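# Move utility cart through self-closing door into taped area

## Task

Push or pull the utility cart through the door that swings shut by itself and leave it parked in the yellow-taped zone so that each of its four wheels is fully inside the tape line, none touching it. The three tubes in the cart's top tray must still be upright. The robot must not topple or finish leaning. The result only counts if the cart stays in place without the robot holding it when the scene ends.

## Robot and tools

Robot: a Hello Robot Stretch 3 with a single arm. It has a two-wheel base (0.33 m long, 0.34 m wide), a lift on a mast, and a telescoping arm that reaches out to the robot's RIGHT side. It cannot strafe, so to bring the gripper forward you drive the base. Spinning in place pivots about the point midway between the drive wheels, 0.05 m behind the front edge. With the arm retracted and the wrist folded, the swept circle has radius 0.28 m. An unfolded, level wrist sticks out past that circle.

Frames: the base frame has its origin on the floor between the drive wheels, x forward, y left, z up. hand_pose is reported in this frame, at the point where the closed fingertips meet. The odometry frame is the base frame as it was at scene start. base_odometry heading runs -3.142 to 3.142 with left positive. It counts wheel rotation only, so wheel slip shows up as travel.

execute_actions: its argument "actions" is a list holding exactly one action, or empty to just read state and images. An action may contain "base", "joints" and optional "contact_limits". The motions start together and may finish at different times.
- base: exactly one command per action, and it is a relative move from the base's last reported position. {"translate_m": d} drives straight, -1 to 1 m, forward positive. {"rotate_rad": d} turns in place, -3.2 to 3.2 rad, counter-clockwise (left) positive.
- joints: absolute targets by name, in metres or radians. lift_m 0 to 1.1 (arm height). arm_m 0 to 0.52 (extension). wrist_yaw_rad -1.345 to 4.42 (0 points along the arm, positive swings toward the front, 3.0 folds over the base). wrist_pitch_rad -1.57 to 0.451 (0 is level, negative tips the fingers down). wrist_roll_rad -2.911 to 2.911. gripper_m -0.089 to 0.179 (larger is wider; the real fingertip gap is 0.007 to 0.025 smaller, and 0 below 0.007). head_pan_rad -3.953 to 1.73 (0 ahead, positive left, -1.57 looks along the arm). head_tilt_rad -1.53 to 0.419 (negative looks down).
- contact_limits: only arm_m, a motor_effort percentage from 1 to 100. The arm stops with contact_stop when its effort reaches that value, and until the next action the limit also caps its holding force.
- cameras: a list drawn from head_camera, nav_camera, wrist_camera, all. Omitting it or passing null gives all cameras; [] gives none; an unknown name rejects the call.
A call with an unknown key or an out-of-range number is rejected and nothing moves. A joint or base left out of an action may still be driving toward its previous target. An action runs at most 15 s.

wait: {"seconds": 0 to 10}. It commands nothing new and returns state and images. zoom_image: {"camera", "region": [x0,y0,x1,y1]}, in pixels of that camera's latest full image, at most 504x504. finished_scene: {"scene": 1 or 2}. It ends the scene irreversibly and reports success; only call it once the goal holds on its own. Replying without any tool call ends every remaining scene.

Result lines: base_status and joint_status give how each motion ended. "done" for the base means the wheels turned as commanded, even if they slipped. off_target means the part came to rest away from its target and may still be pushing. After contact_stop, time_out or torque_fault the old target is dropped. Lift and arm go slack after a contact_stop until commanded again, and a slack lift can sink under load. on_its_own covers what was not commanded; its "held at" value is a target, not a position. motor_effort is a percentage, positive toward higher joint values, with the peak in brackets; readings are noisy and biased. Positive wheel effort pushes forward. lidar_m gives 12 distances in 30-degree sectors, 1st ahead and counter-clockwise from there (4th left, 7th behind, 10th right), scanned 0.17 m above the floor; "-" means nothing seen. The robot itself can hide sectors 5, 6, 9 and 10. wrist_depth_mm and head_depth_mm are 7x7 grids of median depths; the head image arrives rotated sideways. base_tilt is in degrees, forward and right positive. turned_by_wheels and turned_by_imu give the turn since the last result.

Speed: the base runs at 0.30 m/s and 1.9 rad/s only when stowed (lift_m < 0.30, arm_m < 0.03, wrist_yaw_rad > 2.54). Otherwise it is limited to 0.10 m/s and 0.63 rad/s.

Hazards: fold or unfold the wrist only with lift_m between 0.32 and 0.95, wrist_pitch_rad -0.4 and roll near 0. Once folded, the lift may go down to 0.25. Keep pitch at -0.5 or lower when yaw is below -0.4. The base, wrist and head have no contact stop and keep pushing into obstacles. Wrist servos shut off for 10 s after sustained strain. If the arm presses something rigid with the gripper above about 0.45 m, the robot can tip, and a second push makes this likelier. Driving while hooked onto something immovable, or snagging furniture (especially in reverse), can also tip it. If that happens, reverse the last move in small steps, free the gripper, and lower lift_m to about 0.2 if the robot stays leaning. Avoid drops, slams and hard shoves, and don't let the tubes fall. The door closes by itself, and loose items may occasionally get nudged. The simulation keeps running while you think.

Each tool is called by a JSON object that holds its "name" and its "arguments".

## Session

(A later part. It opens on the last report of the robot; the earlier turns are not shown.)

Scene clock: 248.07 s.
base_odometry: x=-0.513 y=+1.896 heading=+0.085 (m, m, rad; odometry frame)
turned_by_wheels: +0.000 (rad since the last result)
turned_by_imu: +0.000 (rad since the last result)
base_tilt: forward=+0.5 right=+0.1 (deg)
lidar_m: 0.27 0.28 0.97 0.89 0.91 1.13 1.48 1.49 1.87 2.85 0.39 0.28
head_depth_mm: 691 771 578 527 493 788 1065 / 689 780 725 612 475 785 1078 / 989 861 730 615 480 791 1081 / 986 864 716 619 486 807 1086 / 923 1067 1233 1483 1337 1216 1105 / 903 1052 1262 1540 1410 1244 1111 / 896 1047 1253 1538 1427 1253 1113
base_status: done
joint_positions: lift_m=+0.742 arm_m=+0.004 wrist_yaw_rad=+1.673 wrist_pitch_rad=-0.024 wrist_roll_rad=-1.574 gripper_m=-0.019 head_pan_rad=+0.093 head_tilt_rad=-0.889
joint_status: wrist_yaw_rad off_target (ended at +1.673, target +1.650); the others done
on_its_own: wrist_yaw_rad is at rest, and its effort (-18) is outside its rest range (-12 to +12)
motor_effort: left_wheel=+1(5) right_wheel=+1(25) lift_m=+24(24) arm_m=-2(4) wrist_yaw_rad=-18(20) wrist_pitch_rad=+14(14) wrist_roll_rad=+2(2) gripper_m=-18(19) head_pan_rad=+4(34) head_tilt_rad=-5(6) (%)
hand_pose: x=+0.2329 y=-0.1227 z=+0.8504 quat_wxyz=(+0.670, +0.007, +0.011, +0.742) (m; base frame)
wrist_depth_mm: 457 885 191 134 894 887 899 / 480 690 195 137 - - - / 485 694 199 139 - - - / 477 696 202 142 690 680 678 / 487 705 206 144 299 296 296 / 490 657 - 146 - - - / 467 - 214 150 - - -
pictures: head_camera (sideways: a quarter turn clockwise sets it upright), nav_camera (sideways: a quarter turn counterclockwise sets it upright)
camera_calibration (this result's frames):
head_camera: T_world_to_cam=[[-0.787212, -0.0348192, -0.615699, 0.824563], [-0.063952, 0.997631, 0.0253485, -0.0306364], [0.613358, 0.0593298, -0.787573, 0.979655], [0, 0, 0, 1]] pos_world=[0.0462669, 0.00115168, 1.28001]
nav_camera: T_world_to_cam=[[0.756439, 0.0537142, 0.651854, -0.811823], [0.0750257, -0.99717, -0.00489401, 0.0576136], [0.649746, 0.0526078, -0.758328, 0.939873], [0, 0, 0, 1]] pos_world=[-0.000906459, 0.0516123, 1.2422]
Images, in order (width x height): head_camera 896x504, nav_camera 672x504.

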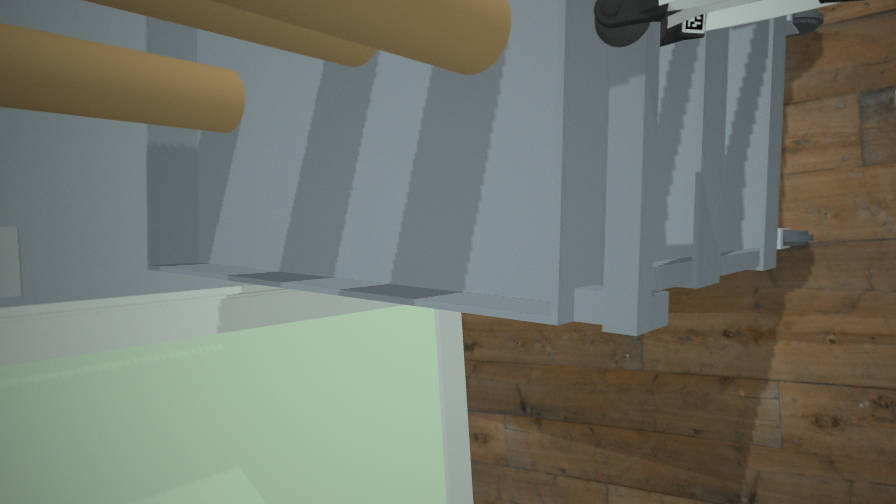

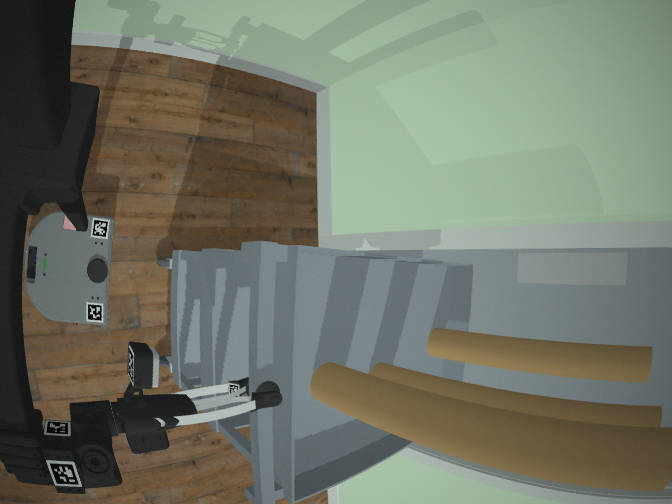

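{"name": "execute_actions", "arguments": {"actions": [{"base":{"translate_m":0.15},"joints":{"wrist_yaw_rad":1.68}}], "cameras": ["head_camera"]}}

Scene clock: 254.17 s.
base_odometry: x=-0.364 y=+1.909 heading=+0.085 (m, m, rad; odometry frame)
turned_by_wheels: +0.000 (rad since the last result)
turned_by_imu: +0.000 (rad since the last result)
base_tilt: forward=+0.6 right=+0.1 (deg)
lidar_m: 0.26 0.27 0.99 0.91 0.92 1.16 1.62 1.64 2.06 2.84 0.41 0.28
head_depth_mm: 812 506 439 511 492 786 1059 / 653 780 726 611 518 788 1078 / 853 843 730 616 518 792 1078 / 849 858 735 619 519 794 1082 / 811 886 1006 635 546 1199 1103 / 766 896 1076 1341 1422 1247 1114 / 763 890 1064 1329 1423 1253 1109
base_status: done
joint_positions: lift_m=+0.742 arm_m=+0.004 wrist_yaw_rad=+1.702 wrist_pitch_rad=-0.024 wrist_roll_rad=-1.574 gripper_m=-0.019 head_pan_rad=+0.093 head_tilt_rad=-0.889
joint_status: wrist_yaw_rad off_target (ended at +1.702, target +1.680)
on_its_own: wrist_yaw_rad is at rest, and its effort (-18) is outside its rest range (-12 to +12)
motor_effort: left_wheel=+0(4) right_wheel=+1(25) lift_m=+24(24) arm_m=-2(2) wrist_yaw_rad=-18(13) wrist_pitch_rad=+14(14) wrist_roll_rad=+2(2) gripper_m=-18(18) head_pan_rad=+4(4) head_tilt_rad=-6(5) (%)
hand_pose: x=+0.2320 y=-0.1154 z=+0.8504 quat_wxyz=(+0.659, +0.006, +0.011, +0.752) (m; base frame)
wrist_depth_mm: 468 754 189 133 771 763 749 / 479 686 194 135 865 857 856 / 484 704 197 138 885 875 871 / 481 700 202 141 680 673 681 / 487 698 206 143 297 299 295 / 487 651 - 146 983 955 946 / 464 - 216 151 - - -
pictures: head_camera (sideways: a quarter turn clockwise sets it upright)
camera_calibration (this result's frames):
head_camera: T_world_to_cam=[[-0.787209, -0.0348666, -0.615699, 0.824563], [-0.0640121, 0.997627, 0.0253485, -0.0306361], [0.613354, 0.0593668, -0.787573, 0.979655], [0, 0, 0, 1]] pos_world=[0.0462668, 0.00115409, 1.28001]
Images, in order (width x height): head_camera 896x504.

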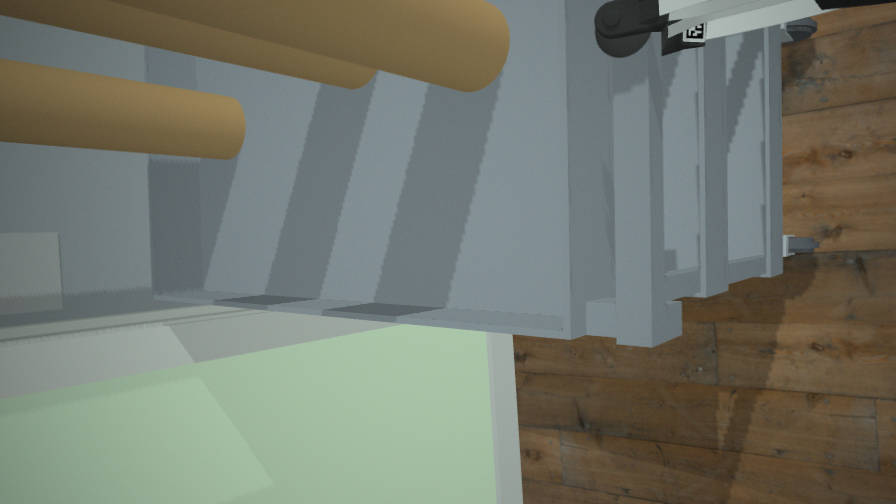

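{"name": "execute_actions", "arguments": {"actions": [{"base":{"translate_m":0.09},"joints":{"wrist_yaw_rad":1.68}}], "cameras": ["head_camera"]}}

Scene clock: 264.23 s.
base_odometry: x=-0.274 y=+1.917 heading=+0.085 (m, m, rad; odometry frame)
turned_by_wheels: +0.000 (rad since the last result)
turned_by_imu: +0.000 (rad since the last result)
base_tilt: forward=+0.6 right=+0.2 (deg)
lidar_m: 0.26 0.26 1.00 0.93 0.93 1.18 1.71 1.73 2.17 2.83 0.41 0.28
head_depth_mm: 454 388 423 503 518 793 1073 / 662 803 708 587 515 788 1074 / 739 833 732 614 510 753 1077 / 768 850 736 620 507 780 1087 / 748 834 781 622 488 1181 1109 / 678 800 963 1189 1394 1245 1109 / 685 799 953 1189 1395 1249 1113
base_status: done
joint_positions: lift_m=+0.742 arm_m=+0.004 wrist_yaw_rad=+1.721 wrist_pitch_rad=-0.024 wrist_roll_rad=-1.574 gripper_m=-0.019 head_pan_rad=+0.093 head_tilt_rad=-0.889
joint_status: wrist_yaw_rad off_target (ended at +1.721, target +1.680)
on_its_own: wrist_yaw_rad is held at +1.723, not at your +1.680, by its stall guard, which is not easing now
motor_effort: left_wheel=-1(8) right_wheel=+7(19) lift_m=+24(24) arm_m=-2(3) wrist_yaw_rad=+1(18) wrist_pitch_rad=+14(14) wrist_roll_rad=+2(2) gripper_m=-18(18) head_pan_rad=+4(4) head_tilt_rad=-5(6) (%)
hand_pose: x=+0.2313 y=-0.1106 z=+0.8504 quat_wxyz=(+0.652, +0.006, +0.011, +0.758) (m; base frame)
wrist_depth_mm: 467 672 188 131 689 678 674 / 482 700 192 134 799 773 776 / 486 695 196 137 797 808 793 / 480 697 201 140 678 678 679 / 489 699 205 143 300 296 295 / 487 665 - 146 858 861 858 / 459 897 216 150 904 887 895
pictures: head_camera (sideways: a quarter turn clockwise sets it upright)
camera_calibration (this result's frames):
head_camera: T_world_to_cam=[[-0.787231, -0.034871, -0.615672, 0.824527], [-0.0640143, 0.997627, 0.0253475, -0.0306347], [0.613327, 0.0593661, -0.787595, 0.979683], [0, 0, 0, 1]] pos_world=[0.0462661, 0.00115415, 1.28001]
Images, in order (width x height): head_camera 896x504.

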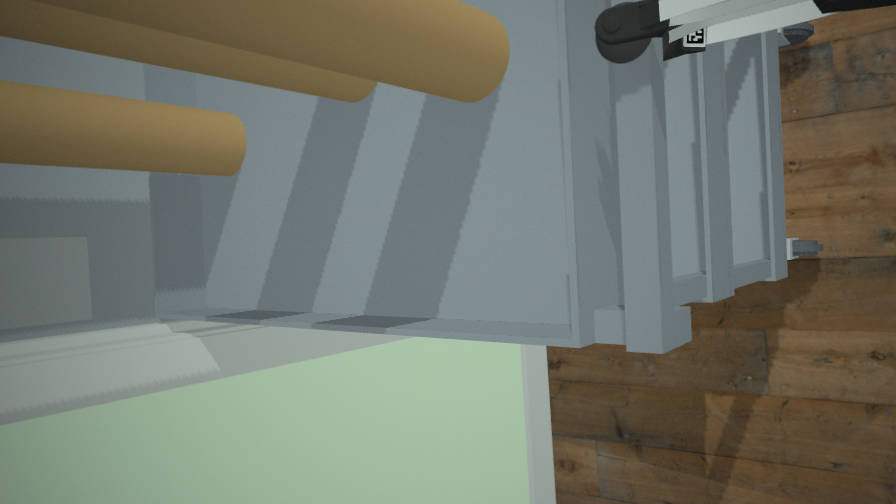

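The corner seems just past the stop.

{"name": "execute_actions", "arguments": {"actions": [{"base":{"translate_m":0.07},"joints":{"wrist_yaw_rad":1.71}}], "cameras": ["head_camera","nav_camera"]}}

Scene clock: 269.33 s.
base_odometry: x=-0.204 y=+1.922 heading=+0.085 (m, m, rad; odometry frame)
turned_by_wheels: +0.000 (rad since the last result)
turned_by_imu: -0.008 (rad since the last result)
base_tilt: forward=+0.5 right=+0.2 (deg)
lidar_m: 0.25 0.26 0.93 0.94 0.94 1.18 1.78 1.80 2.24 2.82 0.42 0.27
head_depth_mm: 427 363 412 501 537 785 1074 / 698 810 673 575 510 762 1077 / 688 808 730 616 503 777 1083 / 782 851 733 619 496 781 1083 / 771 846 738 622 517 1177 1107 / 626 717 874 1088 1350 1244 1108 / 621 727 868 1072 1352 1246 1118
base_status: done
joint_positions: lift_m=+0.742 arm_m=+0.004 wrist_yaw_rad=+1.739 wrist_pitch_rad=-0.026 wrist_roll_rad=-1.574 gripper_m=-0.019 head_pan_rad=+0.093 head_tilt_rad=-0.890
joint_status: wrist_yaw_rad off_target (ended at +1.739, target +1.710)
on_its_own: wrist_yaw_rad is at rest, and its effort (-23) is outside its rest range (-12 to +12)
motor_effort: left_wheel=+3(10) right_wheel=+8(28) lift_m=+24(24) arm_m=-2(3) wrist_yaw_rad=-23(27) wrist_pitch_rad=+15(16) wrist_roll_rad=+2(2) gripper_m=-17(18) head_pan_rad=+4(4) head_tilt_rad=-5(6) (%)
hand_pose: x=+0.2305 y=-0.1060 z=+0.8500 quat_wxyz=(+0.645, +0.007, +0.012, +0.764) (m; base frame)
wrist_depth_mm: 470 609 187 129 620 624 617 / 479 685 191 133 791 808 802 / 478 697 196 136 798 799 809 / 483 698 200 139 671 674 675 / 484 695 204 142 298 297 294 / 484 662 - 145 832 822 830 / 457 861 216 149 842 845 823
pictures: head_camera (sideways: a quarter turn clockwise sets it upright), nav_camera (sideways: a quarter turn counterclockwise sets it upright)
camera_calibration (this result's frames):
head_camera: T_world_to_cam=[[-0.787483, -0.0350183, -0.61534, 0.824097], [-0.0641597, 0.997618, 0.0253354, -0.030618], [0.612987, 0.0594313, -0.787854, 0.980023], [0, 0, 0, 1]] pos_world=[0.0462567, 0.00115958, 1.27999]
nav_camera: T_world_to_cam=[[0.756724, 0.0539081, 0.651508, -0.811374], [0.0752426, -0.997153, -0.00488592, 0.0576017], [0.64939, 0.0527185, -0.758626, 0.940262], [0, 0, 0, 1]] pos_world=[-0.000944921, 0.0516082, 1.24221]
Images, in order (width x height): head_camera 896x504, nav_camera 672x504.

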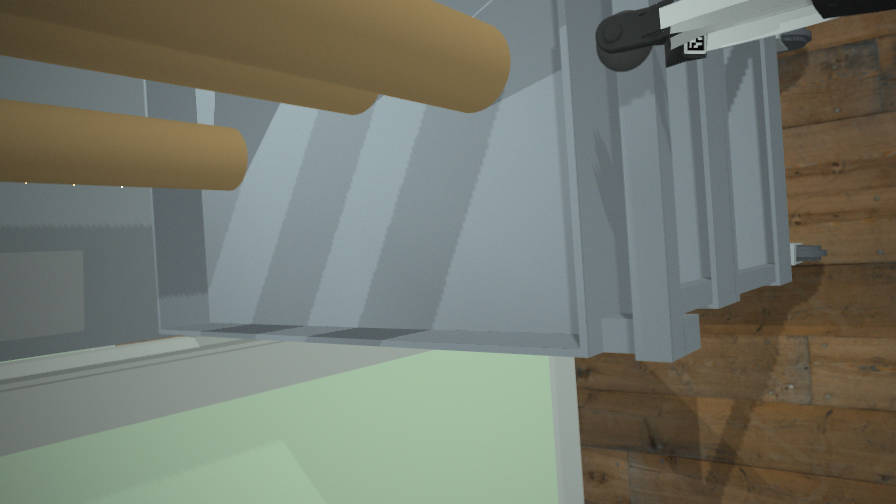

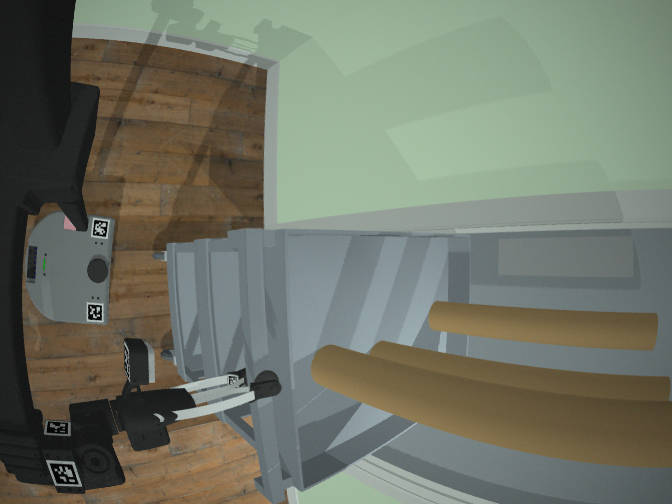

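Door opening lightly.

{"name": "execute_actions", "arguments": {"actions": [{"base":{"translate_m":0.2},"joints":{"wrist_yaw_rad":1.72}}], "cameras": ["head_camera","nav_camera"]}}

Scene clock: 275.13 s.
base_odometry: x=-0.005 y=+1.939 heading=+0.084 (m, m, rad; odometry frame)
turned_by_wheels: +0.000 (rad since the last result)
turned_by_imu: -0.080 (rad since the last result)
base_tilt: forward=+0.5 right=+0.2 (deg)
lidar_m: 0.23 0.23 0.66 0.97 0.98 1.16 1.96 1.97 2.34 2.78 1.03 0.27
head_depth_mm: 291 328 404 595 505 794 1073 / 327 358 416 500 531 747 1096 / 818 829 683 604 532 700 1078 / 632 745 736 620 534 490 1056 / 897 851 740 624 537 443 1094 / 2458 849 722 653 893 1224 1111 / 2352 560 619 756 995 1230 1113
base_status: done
joint_positions: lift_m=+0.742 arm_m=+0.004 wrist_yaw_rad=+1.789 wrist_pitch_rad=-0.026 wrist_roll_rad=-1.574 gripper_m=-0.019 head_pan_rad=+0.093 head_tilt_rad=-0.890
joint_status: wrist_yaw_rad off_target (ended at +1.789, target +1.720)
on_its_own: wrist_yaw_rad is held at +1.780, not at your +1.720, by its stall guard, which is not easing now
motor_effort: left_wheel=+3(15) right_wheel=+10(30) lift_m=+24(24) arm_m=-1(1) wrist_yaw_rad=-7(46) wrist_pitch_rad=+15(16) wrist_roll_rad=+2(2) gripper_m=-16(16) head_pan_rad=+4(4) head_tilt_rad=-5(5) (%)
hand_pose: x=+0.2281 y=-0.0935 z=+0.8498 quat_wxyz=(+0.626, +0.007, +0.012, +0.780) (m; base frame)
wrist_depth_mm: 478 609 171 115 - - - / 481 652 177 120 970 942 954 / 479 651 185 125 669 660 664 / 485 704 193 131 296 294 293 / 487 677 201 136 300 299 296 / 480 793 - 142 786 792 781 / 443 768 222 150 756 754 750
pictures: head_camera (sideways: a quarter turn clockwise sets it upright), nav_camera (sideways: a quarter turn counterclockwise sets it upright)
camera_calibration (this result's frames):
head_camera: T_world_to_cam=[[-0.787518, -0.0350351, -0.615295, 0.824038], [-0.0641755, 0.997617, 0.0253337, -0.0306158], [0.612941, 0.0594376, -0.78789, 0.980069], [0, 0, 0, 1]] pos_world=[0.0462555, 0.00116015, 1.27999]
nav_camera: T_world_to_cam=[[0.75676, 0.0539247, 0.651465, -0.811318], [0.0752596, -0.997152, -0.00488491, 0.0576003], [0.649346, 0.0527257, -0.758663, 0.940311], [0, 0, 0, 1]] pos_world=[-0.000949208, 0.0516078, 1.24221]
Images, in order (width x height): head_camera 896x504, nav_camera 672x504.

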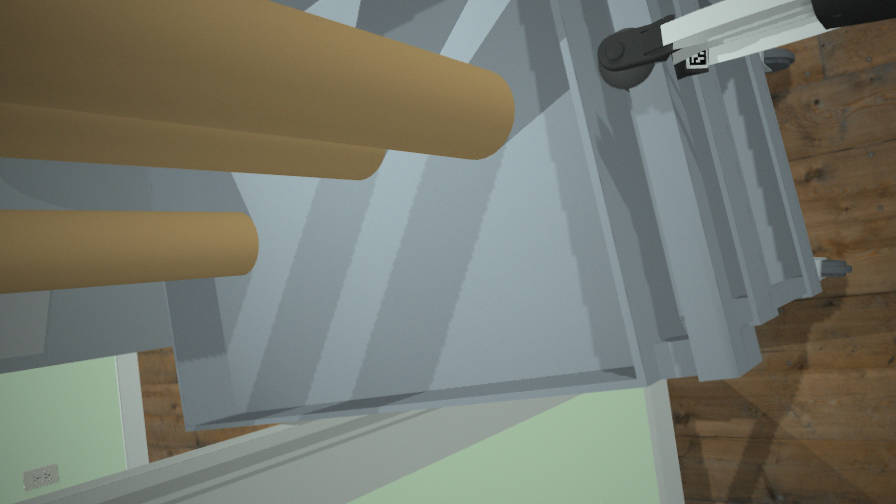

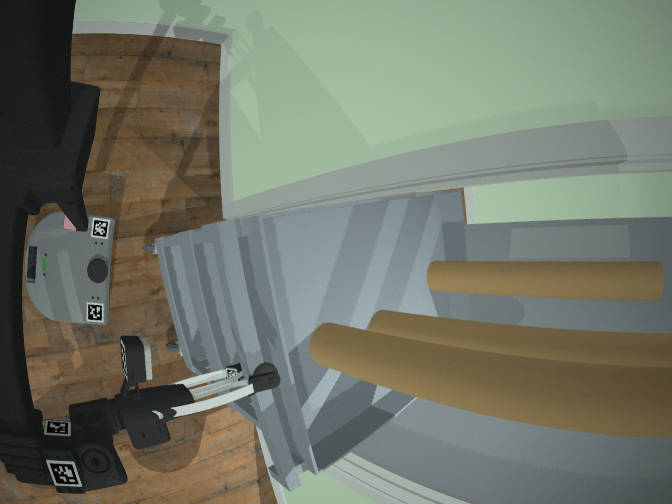

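{"name": "execute_actions", "arguments": {"actions": [{"base":{"translate_m":0.15},"joints":{"wrist_yaw_rad":1.78,"head_pan_rad":0.35}}], "cameras": ["head_camera","nav_camera"]}}

Scene clock: 287.73 s.
base_odometry: x=+0.144 y=+1.952 heading=+0.084 (m, m, rad; odometry frame)
turned_by_wheels: +0.000 (rad since the last result)
turned_by_imu: +0.000 (rad since the last result)
base_tilt: forward=+0.5 right=+0.2 (deg)
lidar_m: 0.21 0.21 0.48 0.89 1.01 1.19 2.11 2.11 2.51 2.75 0.82 0.26
head_depth_mm: 815 807 560 496 523 465 1050 / 612 730 726 612 530 458 1064 / 2358 828 731 616 532 477 1051 / 2383 844 734 618 534 443 1069 / 2414 2329 683 632 719 1094 1105 / 402 437 494 594 837 1186 1109 / 343 392 482 628 861 1207 1110
base_status: done
joint_positions: lift_m=+0.742 arm_m=+0.004 wrist_yaw_rad=+1.794 wrist_pitch_rad=-0.026 wrist_roll_rad=-1.574 gripper_m=-0.019 head_pan_rad=+0.343 head_tilt_rad=-0.890
joint_status: all done
motor_effort: left_wheel=+3(11) right_wheel=+8(31) lift_m=+24(23) arm_m=-1(1) wrist_yaw_rad=-12(15) wrist_pitch_rad=+15(16) wrist_roll_rad=+2(1) gripper_m=-16(17) head_pan_rad=+4(30) head_tilt_rad=-5(6) (%)
hand_pose: x=+0.2278 y=-0.0923 z=+0.8498 quat_wxyz=(+0.624, +0.007, +0.012, +0.781) (m; base frame)
wrist_depth_mm: 475 606 164 108 - - - / 480 610 171 113 - - - / 480 651 181 120 652 651 646 / 485 654 190 127 291 289 286 / 484 637 199 133 757 767 310 / 475 716 - 141 733 721 721 / 439 679 229 152 669 683 673
pictures: head_camera (sideways: a quarter turn clockwise sets it upright), nav_camera (sideways: a quarter turn counterclockwise sets it upright)
camera_calibration (this result's frames):
head_camera: T_world_to_cam=[[-0.754442, -0.228599, -0.615272, 0.823806], [-0.308757, 0.950804, 0.0253329, -0.0291227], [0.579211, 0.209082, -0.787908, 0.980298], [0, 0, 0, 1]] pos_world=[0.0447222, 0.0110489, 1.27999]
nav_camera: T_world_to_cam=[[0.719971, 0.239301, 0.651442, -0.811064], [0.319383, -0.947613, -0.00488438, 0.0561105], [0.616147, 0.211576, -0.758682, 0.940538], [0, 0, 0, 1]] pos_world=[-0.0134877, 0.0482637, 1.24221]
Images, in order (width x height): head_camera 896x504, nav_camera 672x504.

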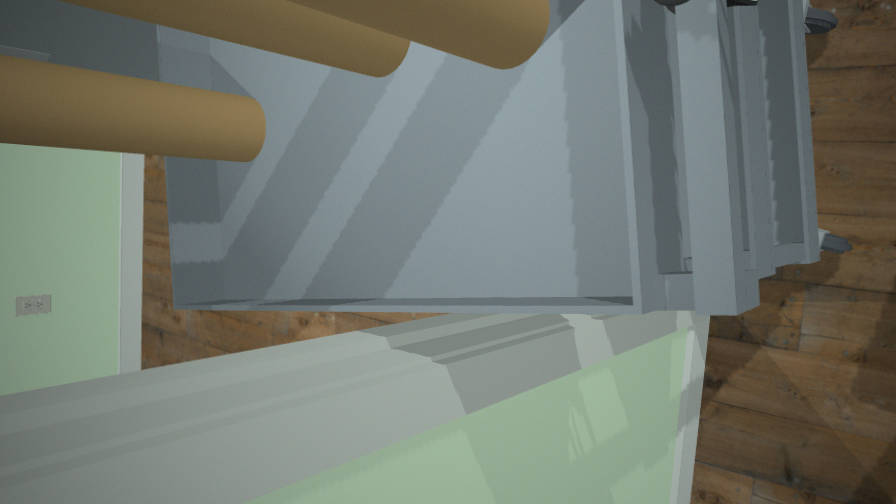

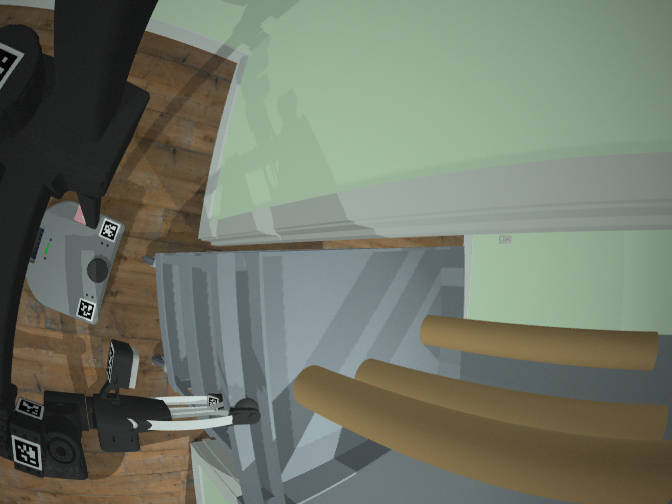

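{"name": "execute_actions", "arguments": {"actions": [{"base":{"translate_m":0.2},"joints":{"wrist_yaw_rad":1.8,"head_pan_rad":0.2,"head_tilt_rad":-1.1}}], "cameras": ["nav_camera"]}}

Scene clock: 295.13 s.
base_odometry: x=+0.344 y=+1.969 heading=+0.084 (m, m, rad; odometry frame)
turned_by_wheels: +0.000 (rad since the last result)
turned_by_imu: +0.000 (rad since the last result)
base_tilt: forward=+0.6 right=+0.2 (deg)
lidar_m: 0.20 0.19 0.29 0.46 1.05 1.25 2.29 2.31 2.75 2.71 0.69 0.26
head_depth_mm: 303 365 570 537 819 1165 1063 / 352 393 480 532 793 1174 1064 / 738 612 595 533 505 1169 - / 695 674 598 537 456 1153 - / 736 679 601 539 443 1185 - / 743 681 611 1384 775 1162 1109 / 2007 1791 1612 578 605 1154 1110
base_status: done
joint_positions: lift_m=+0.742 arm_m=+0.004 wrist_yaw_rad=+1.810 wrist_pitch_rad=-0.026 wrist_roll_rad=-1.575 gripper_m=-0.019 head_pan_rad=+0.207 head_tilt_rad=-1.087
joint_status: all done
motor_effort: left_wheel=+2(7) right_wheel=+4(29) lift_m=+23(23) arm_m=-1(0) wrist_yaw_rad=-9(6) wrist_pitch_rad=+15(15) wrist_roll_rad=+2(2) gripper_m=-16(17) head_pan_rad=-5(24) head_tilt_rad=-7(24) (%)
hand_pose: x=+0.2268 y=-0.0882 z=+0.8499 quat_wxyz=(+0.618, +0.006, +0.012, +0.786) (m; base frame)
wrist_depth_mm: 473 567 155 100 - - - / 479 608 165 106 641 639 638 / 482 649 176 113 306 308 433 / 485 647 189 122 287 283 283 / 487 633 200 130 699 699 696 / 455 641 - 141 642 632 645 / 485 576 241 156 573 574 575
pictures: nav_camera (sideways: a quarter turn counterclockwise sets it upright)
camera_calibration (this result's frames):
nav_camera: T_world_to_cam=[[0.855951, 0.162907, 0.490723, -0.602508], [0.187701, -0.982225, -0.00132695, 0.0522816], [0.481784, 0.093245, -0.871315, 1.08778], [0, 0, 0, 1]] pos_world=[-0.0181729, 0.0480749, 1.24354]
Images, in order (width x height): nav_camera 672x504.

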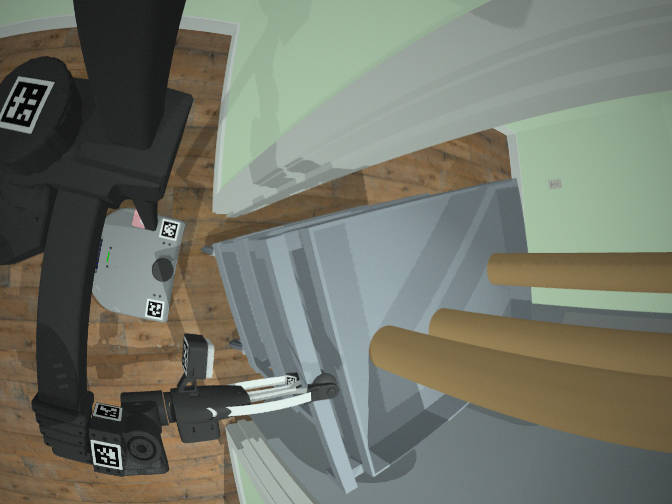

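{"name": "execute_actions", "arguments": {"actions": [{"base":{"translate_m":0.2},"joints":{"wrist_yaw_rad":1.82}}], "cameras": []}}

{"name": "execute_actions", "arguments": {"actions": [{"base":{"rotate_rad":0.18},"joints":{"head_pan_rad":0,"wrist_yaw_rad":1.82}}], "cameras": ["nav_camera"]}}

Scene clock: 306.13 s.
base_odometry: x=+0.543 y=+1.986 heading=+0.084 (m, m, rad; odometry frame)
turned_by_wheels: +0.000 (rad since the last result)
turned_by_imu: +0.000 (rad since the last result)
base_tilt: forward=+0.5 right=+0.2 (deg)
lidar_m: 0.18 0.17 0.28 0.24 1.09 1.30 2.40 2.50 2.97 0.62 0.56 0.27
head_depth_mm: 301 396 588 537 - 1169 1064 / 305 363 462 532 842 1170 1064 / 439 524 567 535 477 1167 - / 748 662 597 536 444 1140 - / 658 678 600 539 451 1166 - / 738 682 603 547 1283 1189 1090 / 738 687 1536 1440 1309 669 755
base_status: done
joint_positions: lift_m=+0.742 arm_m=+0.004 wrist_yaw_rad=+1.826 wrist_pitch_rad=-0.026 wrist_roll_rad=-1.575 gripper_m=-0.019 head_pan_rad=+0.207 head_tilt_rad=-1.087
joint_status: all done
motor_effort: left_wheel=+2(7) right_wheel=+3(24) lift_m=+23(24) arm_m=-1(1) wrist_yaw_rad=-4(7) wrist_pitch_rad=+15(15) wrist_roll_rad=+2(2) gripper_m=-16(17) head_pan_rad=-5(4) head_tilt_rad=-6(7) (%)
hand_pose: x=+0.2259 y=-0.0843 z=+0.8499 quat_wxyz=(+0.611, +0.006, +0.012, +0.791) (m; base frame)
wrist_depth_mm: 479 152 147 91 614 612 608 / 480 575 158 98 634 634 624 / 481 608 170 106 282 281 282 / 487 621 186 117 287 286 283 / 483 577 201 127 610 606 609 / 440 530 - 140 537 527 529 / 458 476 260 161 465 474 472
pictures: none
No camera images: the call's "cameras" was empty. Leave "cameras" out to get every camera's image.

Scene clock: 307.33 s.
base_odometry: x=+0.543 y=+1.986 heading=+0.264 (m, m, rad; odometry frame)
turned_by_wheels: +0.180 (rad since the last result)
turned_by_imu: +0.177 (rad since the last result)
base_tilt: forward=+0.5 right=+0.2 (deg)
lidar_m: 0.21 0.21 0.24 0.24 1.12 1.50 2.50 2.57 2.79 0.59 0.56 0.26
head_depth_mm: 634 636 589 491 1211 - 1067 / 317 402 573 510 1128 1184 1082 / 330 400 509 535 810 1177 - / 511 637 597 537 525 1156 - / 717 677 600 539 445 1174 - / 736 681 602 541 454 1186 1074 / 743 686 615 1418 1306 711 1064
base_status: done
joint_positions: lift_m=+0.742 arm_m=+0.004 wrist_yaw_rad=+1.799 wrist_pitch_rad=-0.025 wrist_roll_rad=-1.575 gripper_m=-0.019 head_pan_rad=+0.007 head_tilt_rad=-1.087
joint_status: wrist_yaw_rad off_target (ended at +1.799, target +1.820); the others done
on_its_own: wrist_yaw_rad is at rest, and its effort (+17) is outside its rest range (-12 to +12)
motor_effort: left_wheel=-4(7) right_wheel=+11(28) lift_m=+23(23) arm_m=-2(1) wrist_yaw_rad=+17(30) wrist_pitch_rad=+15(15) wrist_roll_rad=+2(2) gripper_m=-18(17) head_pan_rad=-4(28) head_tilt_rad=-7(8) (%)
hand_pose: x=+0.2275 y=-0.0910 z=+0.8501 quat_wxyz=(+0.622, +0.006, +0.012, +0.783) (m; base frame)
wrist_depth_mm: 476 604 162 107 - - - / 479 608 171 112 - - - / 482 651 180 119 650 645 - / 485 659 189 126 290 286 287 / 490 640 198 132 319 311 304 / 475 576 - 139 611 594 595 / 440 513 227 150 510 510 519
pictures: nav_camera (sideways: a quarter turn counterclockwise sets it upright)
camera_calibration (this result's frames):
nav_camera: T_world_to_cam=[[0.871344, -0.0104542, 0.490561, -0.602391], [-0.0112519, -0.999936, -0.00132354, 0.0534907], [0.490543, -0.00436647, -0.871406, 1.08785], [0, 0, 0, 1]] pos_world=[-0.0081451, 0.0519398, 1.24354]
Images, in order (width x height): nav_camera 672x504.

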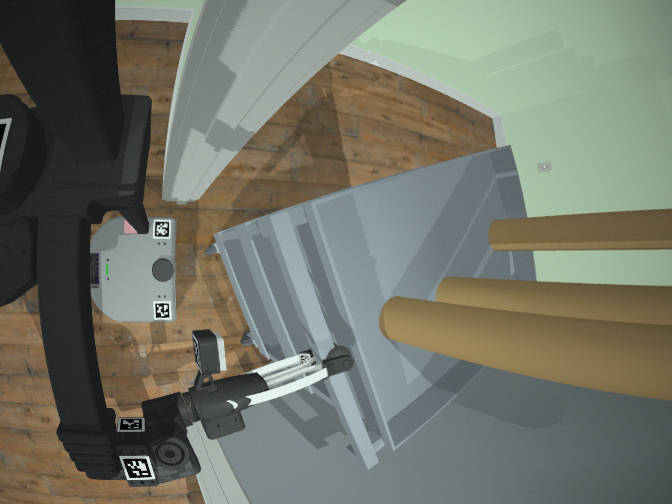

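{"name": "execute_actions", "arguments": {"actions": [{"base":{"translate_m":0.24},"joints":{"wrist_yaw_rad":1.8}}], "cameras": []}}

{"name": "execute_actions", "arguments": {"actions": [{"base":{"rotate_rad":0.45},"joints":{"head_pan_rad":-0.5,"wrist_yaw_rad":1.75}}], "cameras": ["nav_camera"]}}

Scene clock: 317.60 s.
base_odometry: x=+0.775 y=+2.048 heading=+0.264 (m, m, rad; odometry frame)
turned_by_wheels: +0.000 (rad since the last result)
turned_by_imu: +0.000 (rad since the last result)
base_tilt: forward=+0.5 right=+0.2 (deg)
lidar_m: 0.20 0.20 1.15 0.49 0.29 1.50 2.74 2.82 0.64 0.47 0.45 0.27
head_depth_mm: 547 604 589 491 999 - 1065 / 341 642 592 510 1134 1191 1068 / 312 381 490 535 809 1183 - / 356 531 578 535 501 1154 - / 746 676 599 539 444 1157 - / 663 682 604 541 447 1171 1099 / 742 684 605 558 1305 1194 1098
base_status: done
joint_positions: lift_m=+0.742 arm_m=+0.004 wrist_yaw_rad=+1.841 wrist_pitch_rad=-0.025 wrist_roll_rad=-1.575 gripper_m=-0.019 head_pan_rad=+0.007 head_tilt_rad=-1.087
joint_status: wrist_yaw_rad off_target (ended at +1.841, target +1.800)
on_its_own: wrist_yaw_rad is held at +1.844, not at your +1.800, by its stall guard, which is not easing now
motor_effort: left_wheel=-2(5) right_wheel=+6(25) lift_m=+23(23) arm_m=-2(1) wrist_yaw_rad=+3(21) wrist_pitch_rad=+14(15) wrist_roll_rad=+2(2) gripper_m=-17(17) head_pan_rad=-4(4) head_tilt_rad=-6(6) (%)
hand_pose: x=+0.2249 y=-0.0806 z=+0.8501 quat_wxyz=(+0.605, +0.006, +0.012, +0.796) (m; base frame)
wrist_depth_mm: 476 571 160 104 - - - / 481 609 168 110 657 649 - / 478 651 178 118 648 650 651 / 483 651 189 125 287 286 285 / 485 629 199 131 - - - / 470 510 - 139 529 513 517 / 416 429 230 152 432 433 437
pictures: none
No camera images: the call's "cameras" was empty. Leave "cameras" out to get every camera's image.

Scene clock: 319.27 s.
base_odometry: x=+0.775 y=+2.048 heading=+0.714 (m, m, rad; odometry frame)
turned_by_wheels: +0.450 (rad since the last result)
turned_by_imu: +0.443 (rad since the last result)
base_tilt: forward=+0.5 right=+0.2 (deg)
lidar_m: 0.27 0.30 0.73 0.28 0.33 2.74 2.78 2.87 0.47 0.44 0.35 0.28
head_depth_mm: 503 571 533 812 969 - 1079 / 568 619 592 777 1149 1157 - / 725 669 593 508 1239 1207 - / 378 467 569 493 1059 1182 - / 346 432 576 481 839 1167 1107 / 718 682 603 521 748 1190 1099 / 741 685 607 543 472 1193 1096
base_status: done
joint_positions: lift_m=+0.742 arm_m=+0.004 wrist_yaw_rad=+1.732 wrist_pitch_rad=-0.025 wrist_roll_rad=-1.574 gripper_m=-0.019 head_pan_rad=-0.493 head_tilt_rad=-1.087
joint_status: all done
on_its_own: wrist_yaw_rad is at rest, and its effort (+15) is outside its rest range (-12 to +12)
motor_effort: left_wheel=-4(10) right_wheel=+8(25) lift_m=+24(24) arm_m=-1(1) wrist_yaw_rad=+15(35) wrist_pitch_rad=+14(15) wrist_roll_rad=+2(2) gripper_m=-17(17) head_pan_rad=-5(43) head_tilt_rad=-7(6) (%)
hand_pose: x=+0.2309 y=-0.1078 z=+0.8502 quat_wxyz=(+0.648, +0.007, +0.011, +0.762) (m; base frame)
wrist_depth_mm: - - 206 144 - - - / 465 - 203 143 - - - / 481 670 202 141 - - - / 482 694 200 139 - - - / 487 696 197 138 310 310 316 / 487 713 - 136 283 283 280 / 494 625 193 135 - - -
pictures: nav_camera (sideways: a quarter turn counterclockwise sets it upright)
camera_calibration (this result's frames):
nav_camera: T_world_to_cam=[[0.759691, -0.426928, 0.490512, -0.601647], [-0.489265, -0.872134, -0.00132252, 0.0564053], [0.428357, -0.238986, -0.871433, 1.08826], [0, 0, 0, 1]] pos_world=[0.0184969, 0.0524126, 1.24354]
Images, in order (width x height): nav_camera 672x504.

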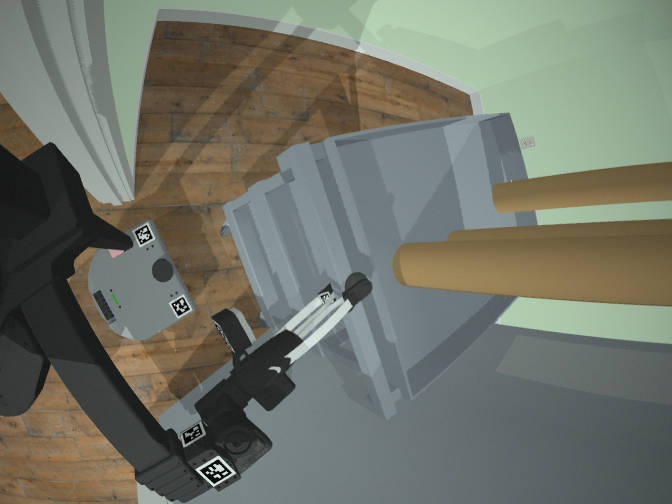

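{"name": "execute_actions", "arguments": {"actions": [{"base":{"translate_m":0.3},"joints":{"head_pan_rad":-1.0,"wrist_yaw_rad":1.73}}], "cameras": ["nav_camera"]}}

{"name": "execute_actions", "arguments": {"actions": [{"base":{"translate_m":0.35},"joints":{"head_pan_rad":-1.4,"head_tilt_rad":-0.8,"wrist_yaw_rad":1.73}}], "cameras": ["nav_camera","head_camera"]}}

Scene clock: 333.73 s.
base_odometry: x=+1.001 y=+2.245 heading=+0.714 (m, m, rad; odometry frame)
turned_by_wheels: +0.000 (rad since the last result)
turned_by_imu: +0.001 (rad since the last result)
base_tilt: forward=+0.6 right=+0.1 (deg)
lidar_m: 0.28 0.33 0.98 0.61 0.40 0.40 3.02 0.64 0.41 0.38 0.33 0.28
head_depth_mm: 335 400 495 646 - 1154 1078 / 351 421 529 704 912 1171 - / 369 446 523 773 - 1194 - / 1964 1783 541 798 1185 1169 - / 1910 655 600 504 1106 1173 1091 / 1771 659 603 495 807 1079 1095 / 1586 687 510 538 469 783 1103
base_status: done
joint_positions: lift_m=+0.742 arm_m=+0.004 wrist_yaw_rad=+1.751 wrist_pitch_rad=-0.025 wrist_roll_rad=-1.574 gripper_m=-0.019 head_pan_rad=-0.993 head_tilt_rad=-1.087
joint_status: wrist_yaw_rad off_target (ended at +1.751, target +1.730); the others done
on_its_own: wrist_yaw_rad is at rest, and its effort (-16) is outside its rest range (-12 to +12)
motor_effort: left_wheel=+1(7) right_wheel=+2(20) lift_m=+23(23) arm_m=-2(2) wrist_yaw_rad=-16(16) wrist_pitch_rad=+14(14) wrist_roll_rad=+1(2) gripper_m=-17(17) head_pan_rad=-5(43) head_tilt_rad=-7(7) (%)
hand_pose: x=+0.2300 y=-0.1031 z=+0.8502 quat_wxyz=(+0.641, +0.007, +0.011, +0.768) (m; base frame)
wrist_depth_mm: 947 - 234 164 - - - / 442 - 223 157 - - - / 478 660 214 151 - - - / 481 696 206 145 - - - / 486 697 199 138 - - - / 487 657 - 134 286 282 283 / 489 664 184 130 273 270 269
pictures: nav_camera (sideways: a quarter turn counterclockwise sets it upright)
camera_calibration (this result's frames):
nav_camera: T_world_to_cam=[[0.461906, -0.738952, 0.490503, -0.599818], [-0.847571, -0.53068, -0.00132231, 0.0585907], [0.261277, -0.415125, -0.871439, 1.08929], [0, 0, 0, 1]] pos_world=[0.0421127, 0.0400483, 1.24354]
Images, in order (width x height): nav_camera 672x504.

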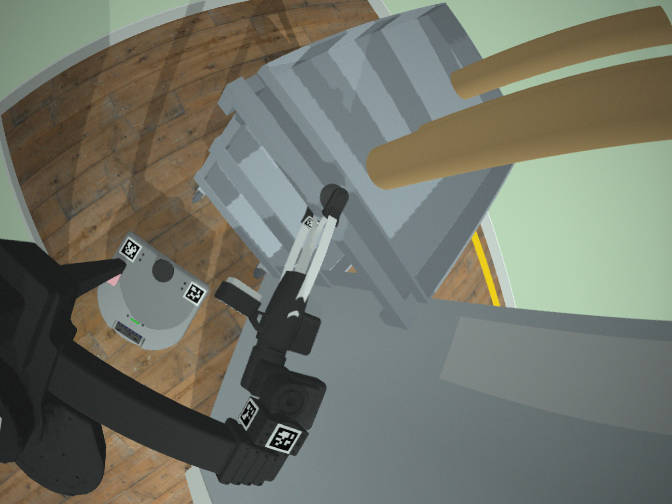

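Scene clock: 338.47 s.
base_odometry: x=+1.266 y=+2.474 heading=+0.713 (m, m, rad; odometry frame)
turned_by_wheels: +0.000 (rad since the last result)
turned_by_imu: -0.013 (rad since the last result)
base_tilt: forward=+0.5 right=+0.2 (deg)
lidar_m: 0.29 0.91 0.84 0.85 0.76 0.69 3.36 0.25 1.86 2.33 0.31 0.29
head_depth_mm: 2552 2709 2133 1719 1456 1316 - / 2695 2754 2138 1745 1461 1336 - / 2670 2786 2146 1756 1470 1299 1080 / 2255 2503 2153 1756 1483 1306 - / 1959 2183 2180 1775 541 815 1057 / 1720 1905 2059 1784 528 770 948 / 1539 1676 1848 652 575 433 684
base_status: done
joint_positions: lift_m=+0.742 arm_m=+0.004 wrist_yaw_rad=+1.716 wrist_pitch_rad=-0.025 wrist_roll_rad=-1.573 gripper_m=-0.019 head_pan_rad=-1.394 head_tilt_rad=-0.801
joint_status: all done
motor_effort: left_wheel=-4(15) right_wheel=+7(35) lift_m=+23(23) arm_m=+2(15) wrist_yaw_rad=+11(22) wrist_pitch_rad=+14(16) wrist_roll_rad=+1(2) gripper_m=-18(18) head_pan_rad=-5(37) head_tilt_rad=+1(23) (%)
hand_pose: x=+0.2315 y=-0.1115 z=+0.8502 quat_wxyz=(+0.654, +0.007, +0.011, +0.757) (m; base frame)
wrist_depth_mm: 273 270 251 177 - - - / - - 237 166 - - - / 466 - 222 158 - - - / 481 654 210 149 - - - / 486 697 201 139 - - - / 488 659 - 133 - 294 297 / 493 658 181 128 264 264 262
pictures: head_camera (sideways: a quarter turn clockwise sets it upright), nav_camera (sideways: a quarter turn counterclockwise sets it upright)
camera_calibration (this result's frames):
head_camera: T_world_to_cam=[[-0.0906787, 0.724656, -0.683118, 0.908161], [0.988313, 0.149881, 0.027804, -0.0402552], [0.122535, -0.672613, -0.729778, 0.907494], [0, 0, 0, 1]] pos_world=[0.0109358, -0.0416787, 1.28377]
nav_camera: T_world_to_cam=[[0.106376, -0.689359, 0.716567, -0.892186], [-0.98725, -0.159047, -0.00644792, 0.0661172], [0.118413, -0.706745, -0.697489, 0.863992], [0, 0, 0, 1]] pos_world=[0.0578741, 0.00610102, 1.24236]
Images, in order (width x height): head_camera 896x504, nav_camera 672x504.

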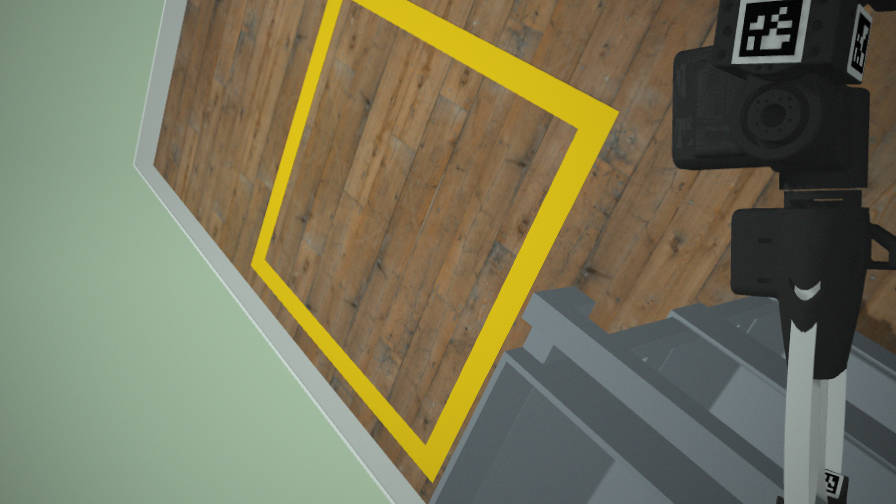

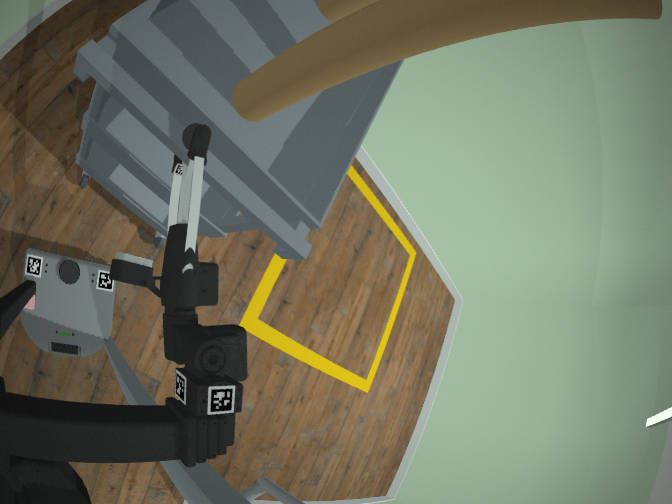

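{"name": "execute_actions", "arguments": {"actions": [{"base":{"translate_m":0.13},"joints":{"wrist_yaw_rad":1.6}}], "cameras": []}}

{"name": "execute_actions", "arguments": {"actions": [], "cameras": ["nav_camera"]}}

Scene clock: 352.67 s.
base_odometry: x=+1.364 y=+2.559 heading=+0.713 (m, m, rad; odometry frame)
turned_by_wheels: +0.000 (rad since the last result)
turned_by_imu: +0.000 (rad since the last result)
base_tilt: forward=+0.6 right=+0.2 (deg)
lidar_m: 0.31 0.86 0.79 0.80 0.89 0.81 0.54 0.86 2.18 2.13 0.33 0.30
head_depth_mm: 2578 2732 2129 1723 1464 1309 - / 2708 2790 2140 1731 1469 1329 - / 2458 2675 2160 1750 1478 1295 1072 / 2081 2352 2169 1760 1479 1321 - / 1795 2004 2122 1763 581 839 1084 / 1578 1733 1934 1779 520 801 957 / 1414 1548 1689 652 576 451 700
base_status: done
joint_positions: lift_m=+0.742 arm_m=+0.004 wrist_yaw_rad=+1.592 wrist_pitch_rad=-0.025 wrist_roll_rad=-1.573 gripper_m=-0.019 head_pan_rad=-1.394 head_tilt_rad=-0.801
joint_status: all done
motor_effort: left_wheel=-1(12) right_wheel=+5(19) lift_m=+23(23) arm_m=+2(2) wrist_yaw_rad=+6(43) wrist_pitch_rad=+14(14) wrist_roll_rad=+1(1) gripper_m=-17(16) head_pan_rad=-4(4) head_tilt_rad=+1(1) (%)
hand_pose: x=+0.2341 y=-0.1431 z=+0.8502 quat_wxyz=(+0.699, +0.008, +0.010, +0.715) (m; base frame)
wrist_depth_mm: - - 230 161 - - - / 445 - 220 155 - - - / 482 700 212 149 - - - / 483 701 204 144 - - - / 489 698 199 138 - - - / 488 658 - 134 284 279 281 / 488 659 186 131 275 272 270
pictures: none
No camera images: the call's "cameras" was empty. Leave "cameras" out to get every camera's image.

Scene clock: 352.67 s.
base_odometry: x=+1.364 y=+2.559 heading=+0.713 (m, m, rad; odometry frame)
turned_by_wheels: +0.000 (rad since the last result)
turned_by_imu: +0.000 (rad since the last result)
base_tilt: forward=+0.6 right=+0.2 (deg)
lidar_m: 0.31 0.86 0.79 0.80 0.89 0.81 0.54 0.86 2.18 2.13 0.33 0.30
head_depth_mm: 2578 2732 2129 1723 1464 1309 - / 2708 2790 2140 1731 1469 1329 - / 2458 2675 2160 1750 1478 1295 1072 / 2081 2352 2169 1760 1479 1321 - / 1795 2004 2122 1763 581 839 1084 / 1578 1733 1934 1779 520 801 957 / 1414 1548 1689 652 576 451 700
base_status: done
joint_positions: lift_m=+0.742 arm_m=+0.004 wrist_yaw_rad=+1.592 wrist_pitch_rad=-0.025 wrist_roll_rad=-1.573 gripper_m=-0.019 head_pan_rad=-1.394 head_tilt_rad=-0.801
joint_status: all done
motor_effort: left_wheel=-1(12) right_wheel=+5(19) lift_m=+23(23) arm_m=+2(2) wrist_yaw_rad=+6(43) wrist_pitch_rad=+14(14) wrist_roll_rad=+1(1) gripper_m=-17(16) head_pan_rad=-4(4) head_tilt_rad=+1(1) (%)
hand_pose: x=+0.2341 y=-0.1431 z=+0.8502 quat_wxyz=(+0.699, +0.008, +0.010, +0.715) (m; base frame)
wrist_depth_mm: - - 230 161 - - - / 445 - 220 155 - - - / 482 700 212 149 - - - / 483 701 204 144 - - - / 489 698 199 138 - - - / 488 658 - 134 284 279 281 / 488 659 186 131 275 272 270
pictures: nav_camera (sideways: a quarter turn counterclockwise sets it upright)
camera_calibration (this result's frames):
nav_camera: T_world_to_cam=[[0.106377, -0.689359, 0.716567, -0.892185], [-0.98725, -0.159047, -0.00644791, 0.0661172], [0.118413, -0.706744, -0.697489, 0.863992], [0, 0, 0, 1]] pos_world=[0.0578741, 0.00610106, 1.24236]
Images, in order (width x height): nav_camera 672x504.

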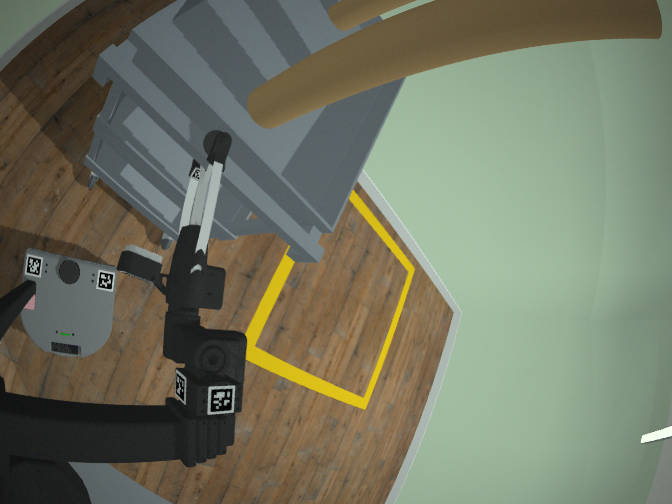

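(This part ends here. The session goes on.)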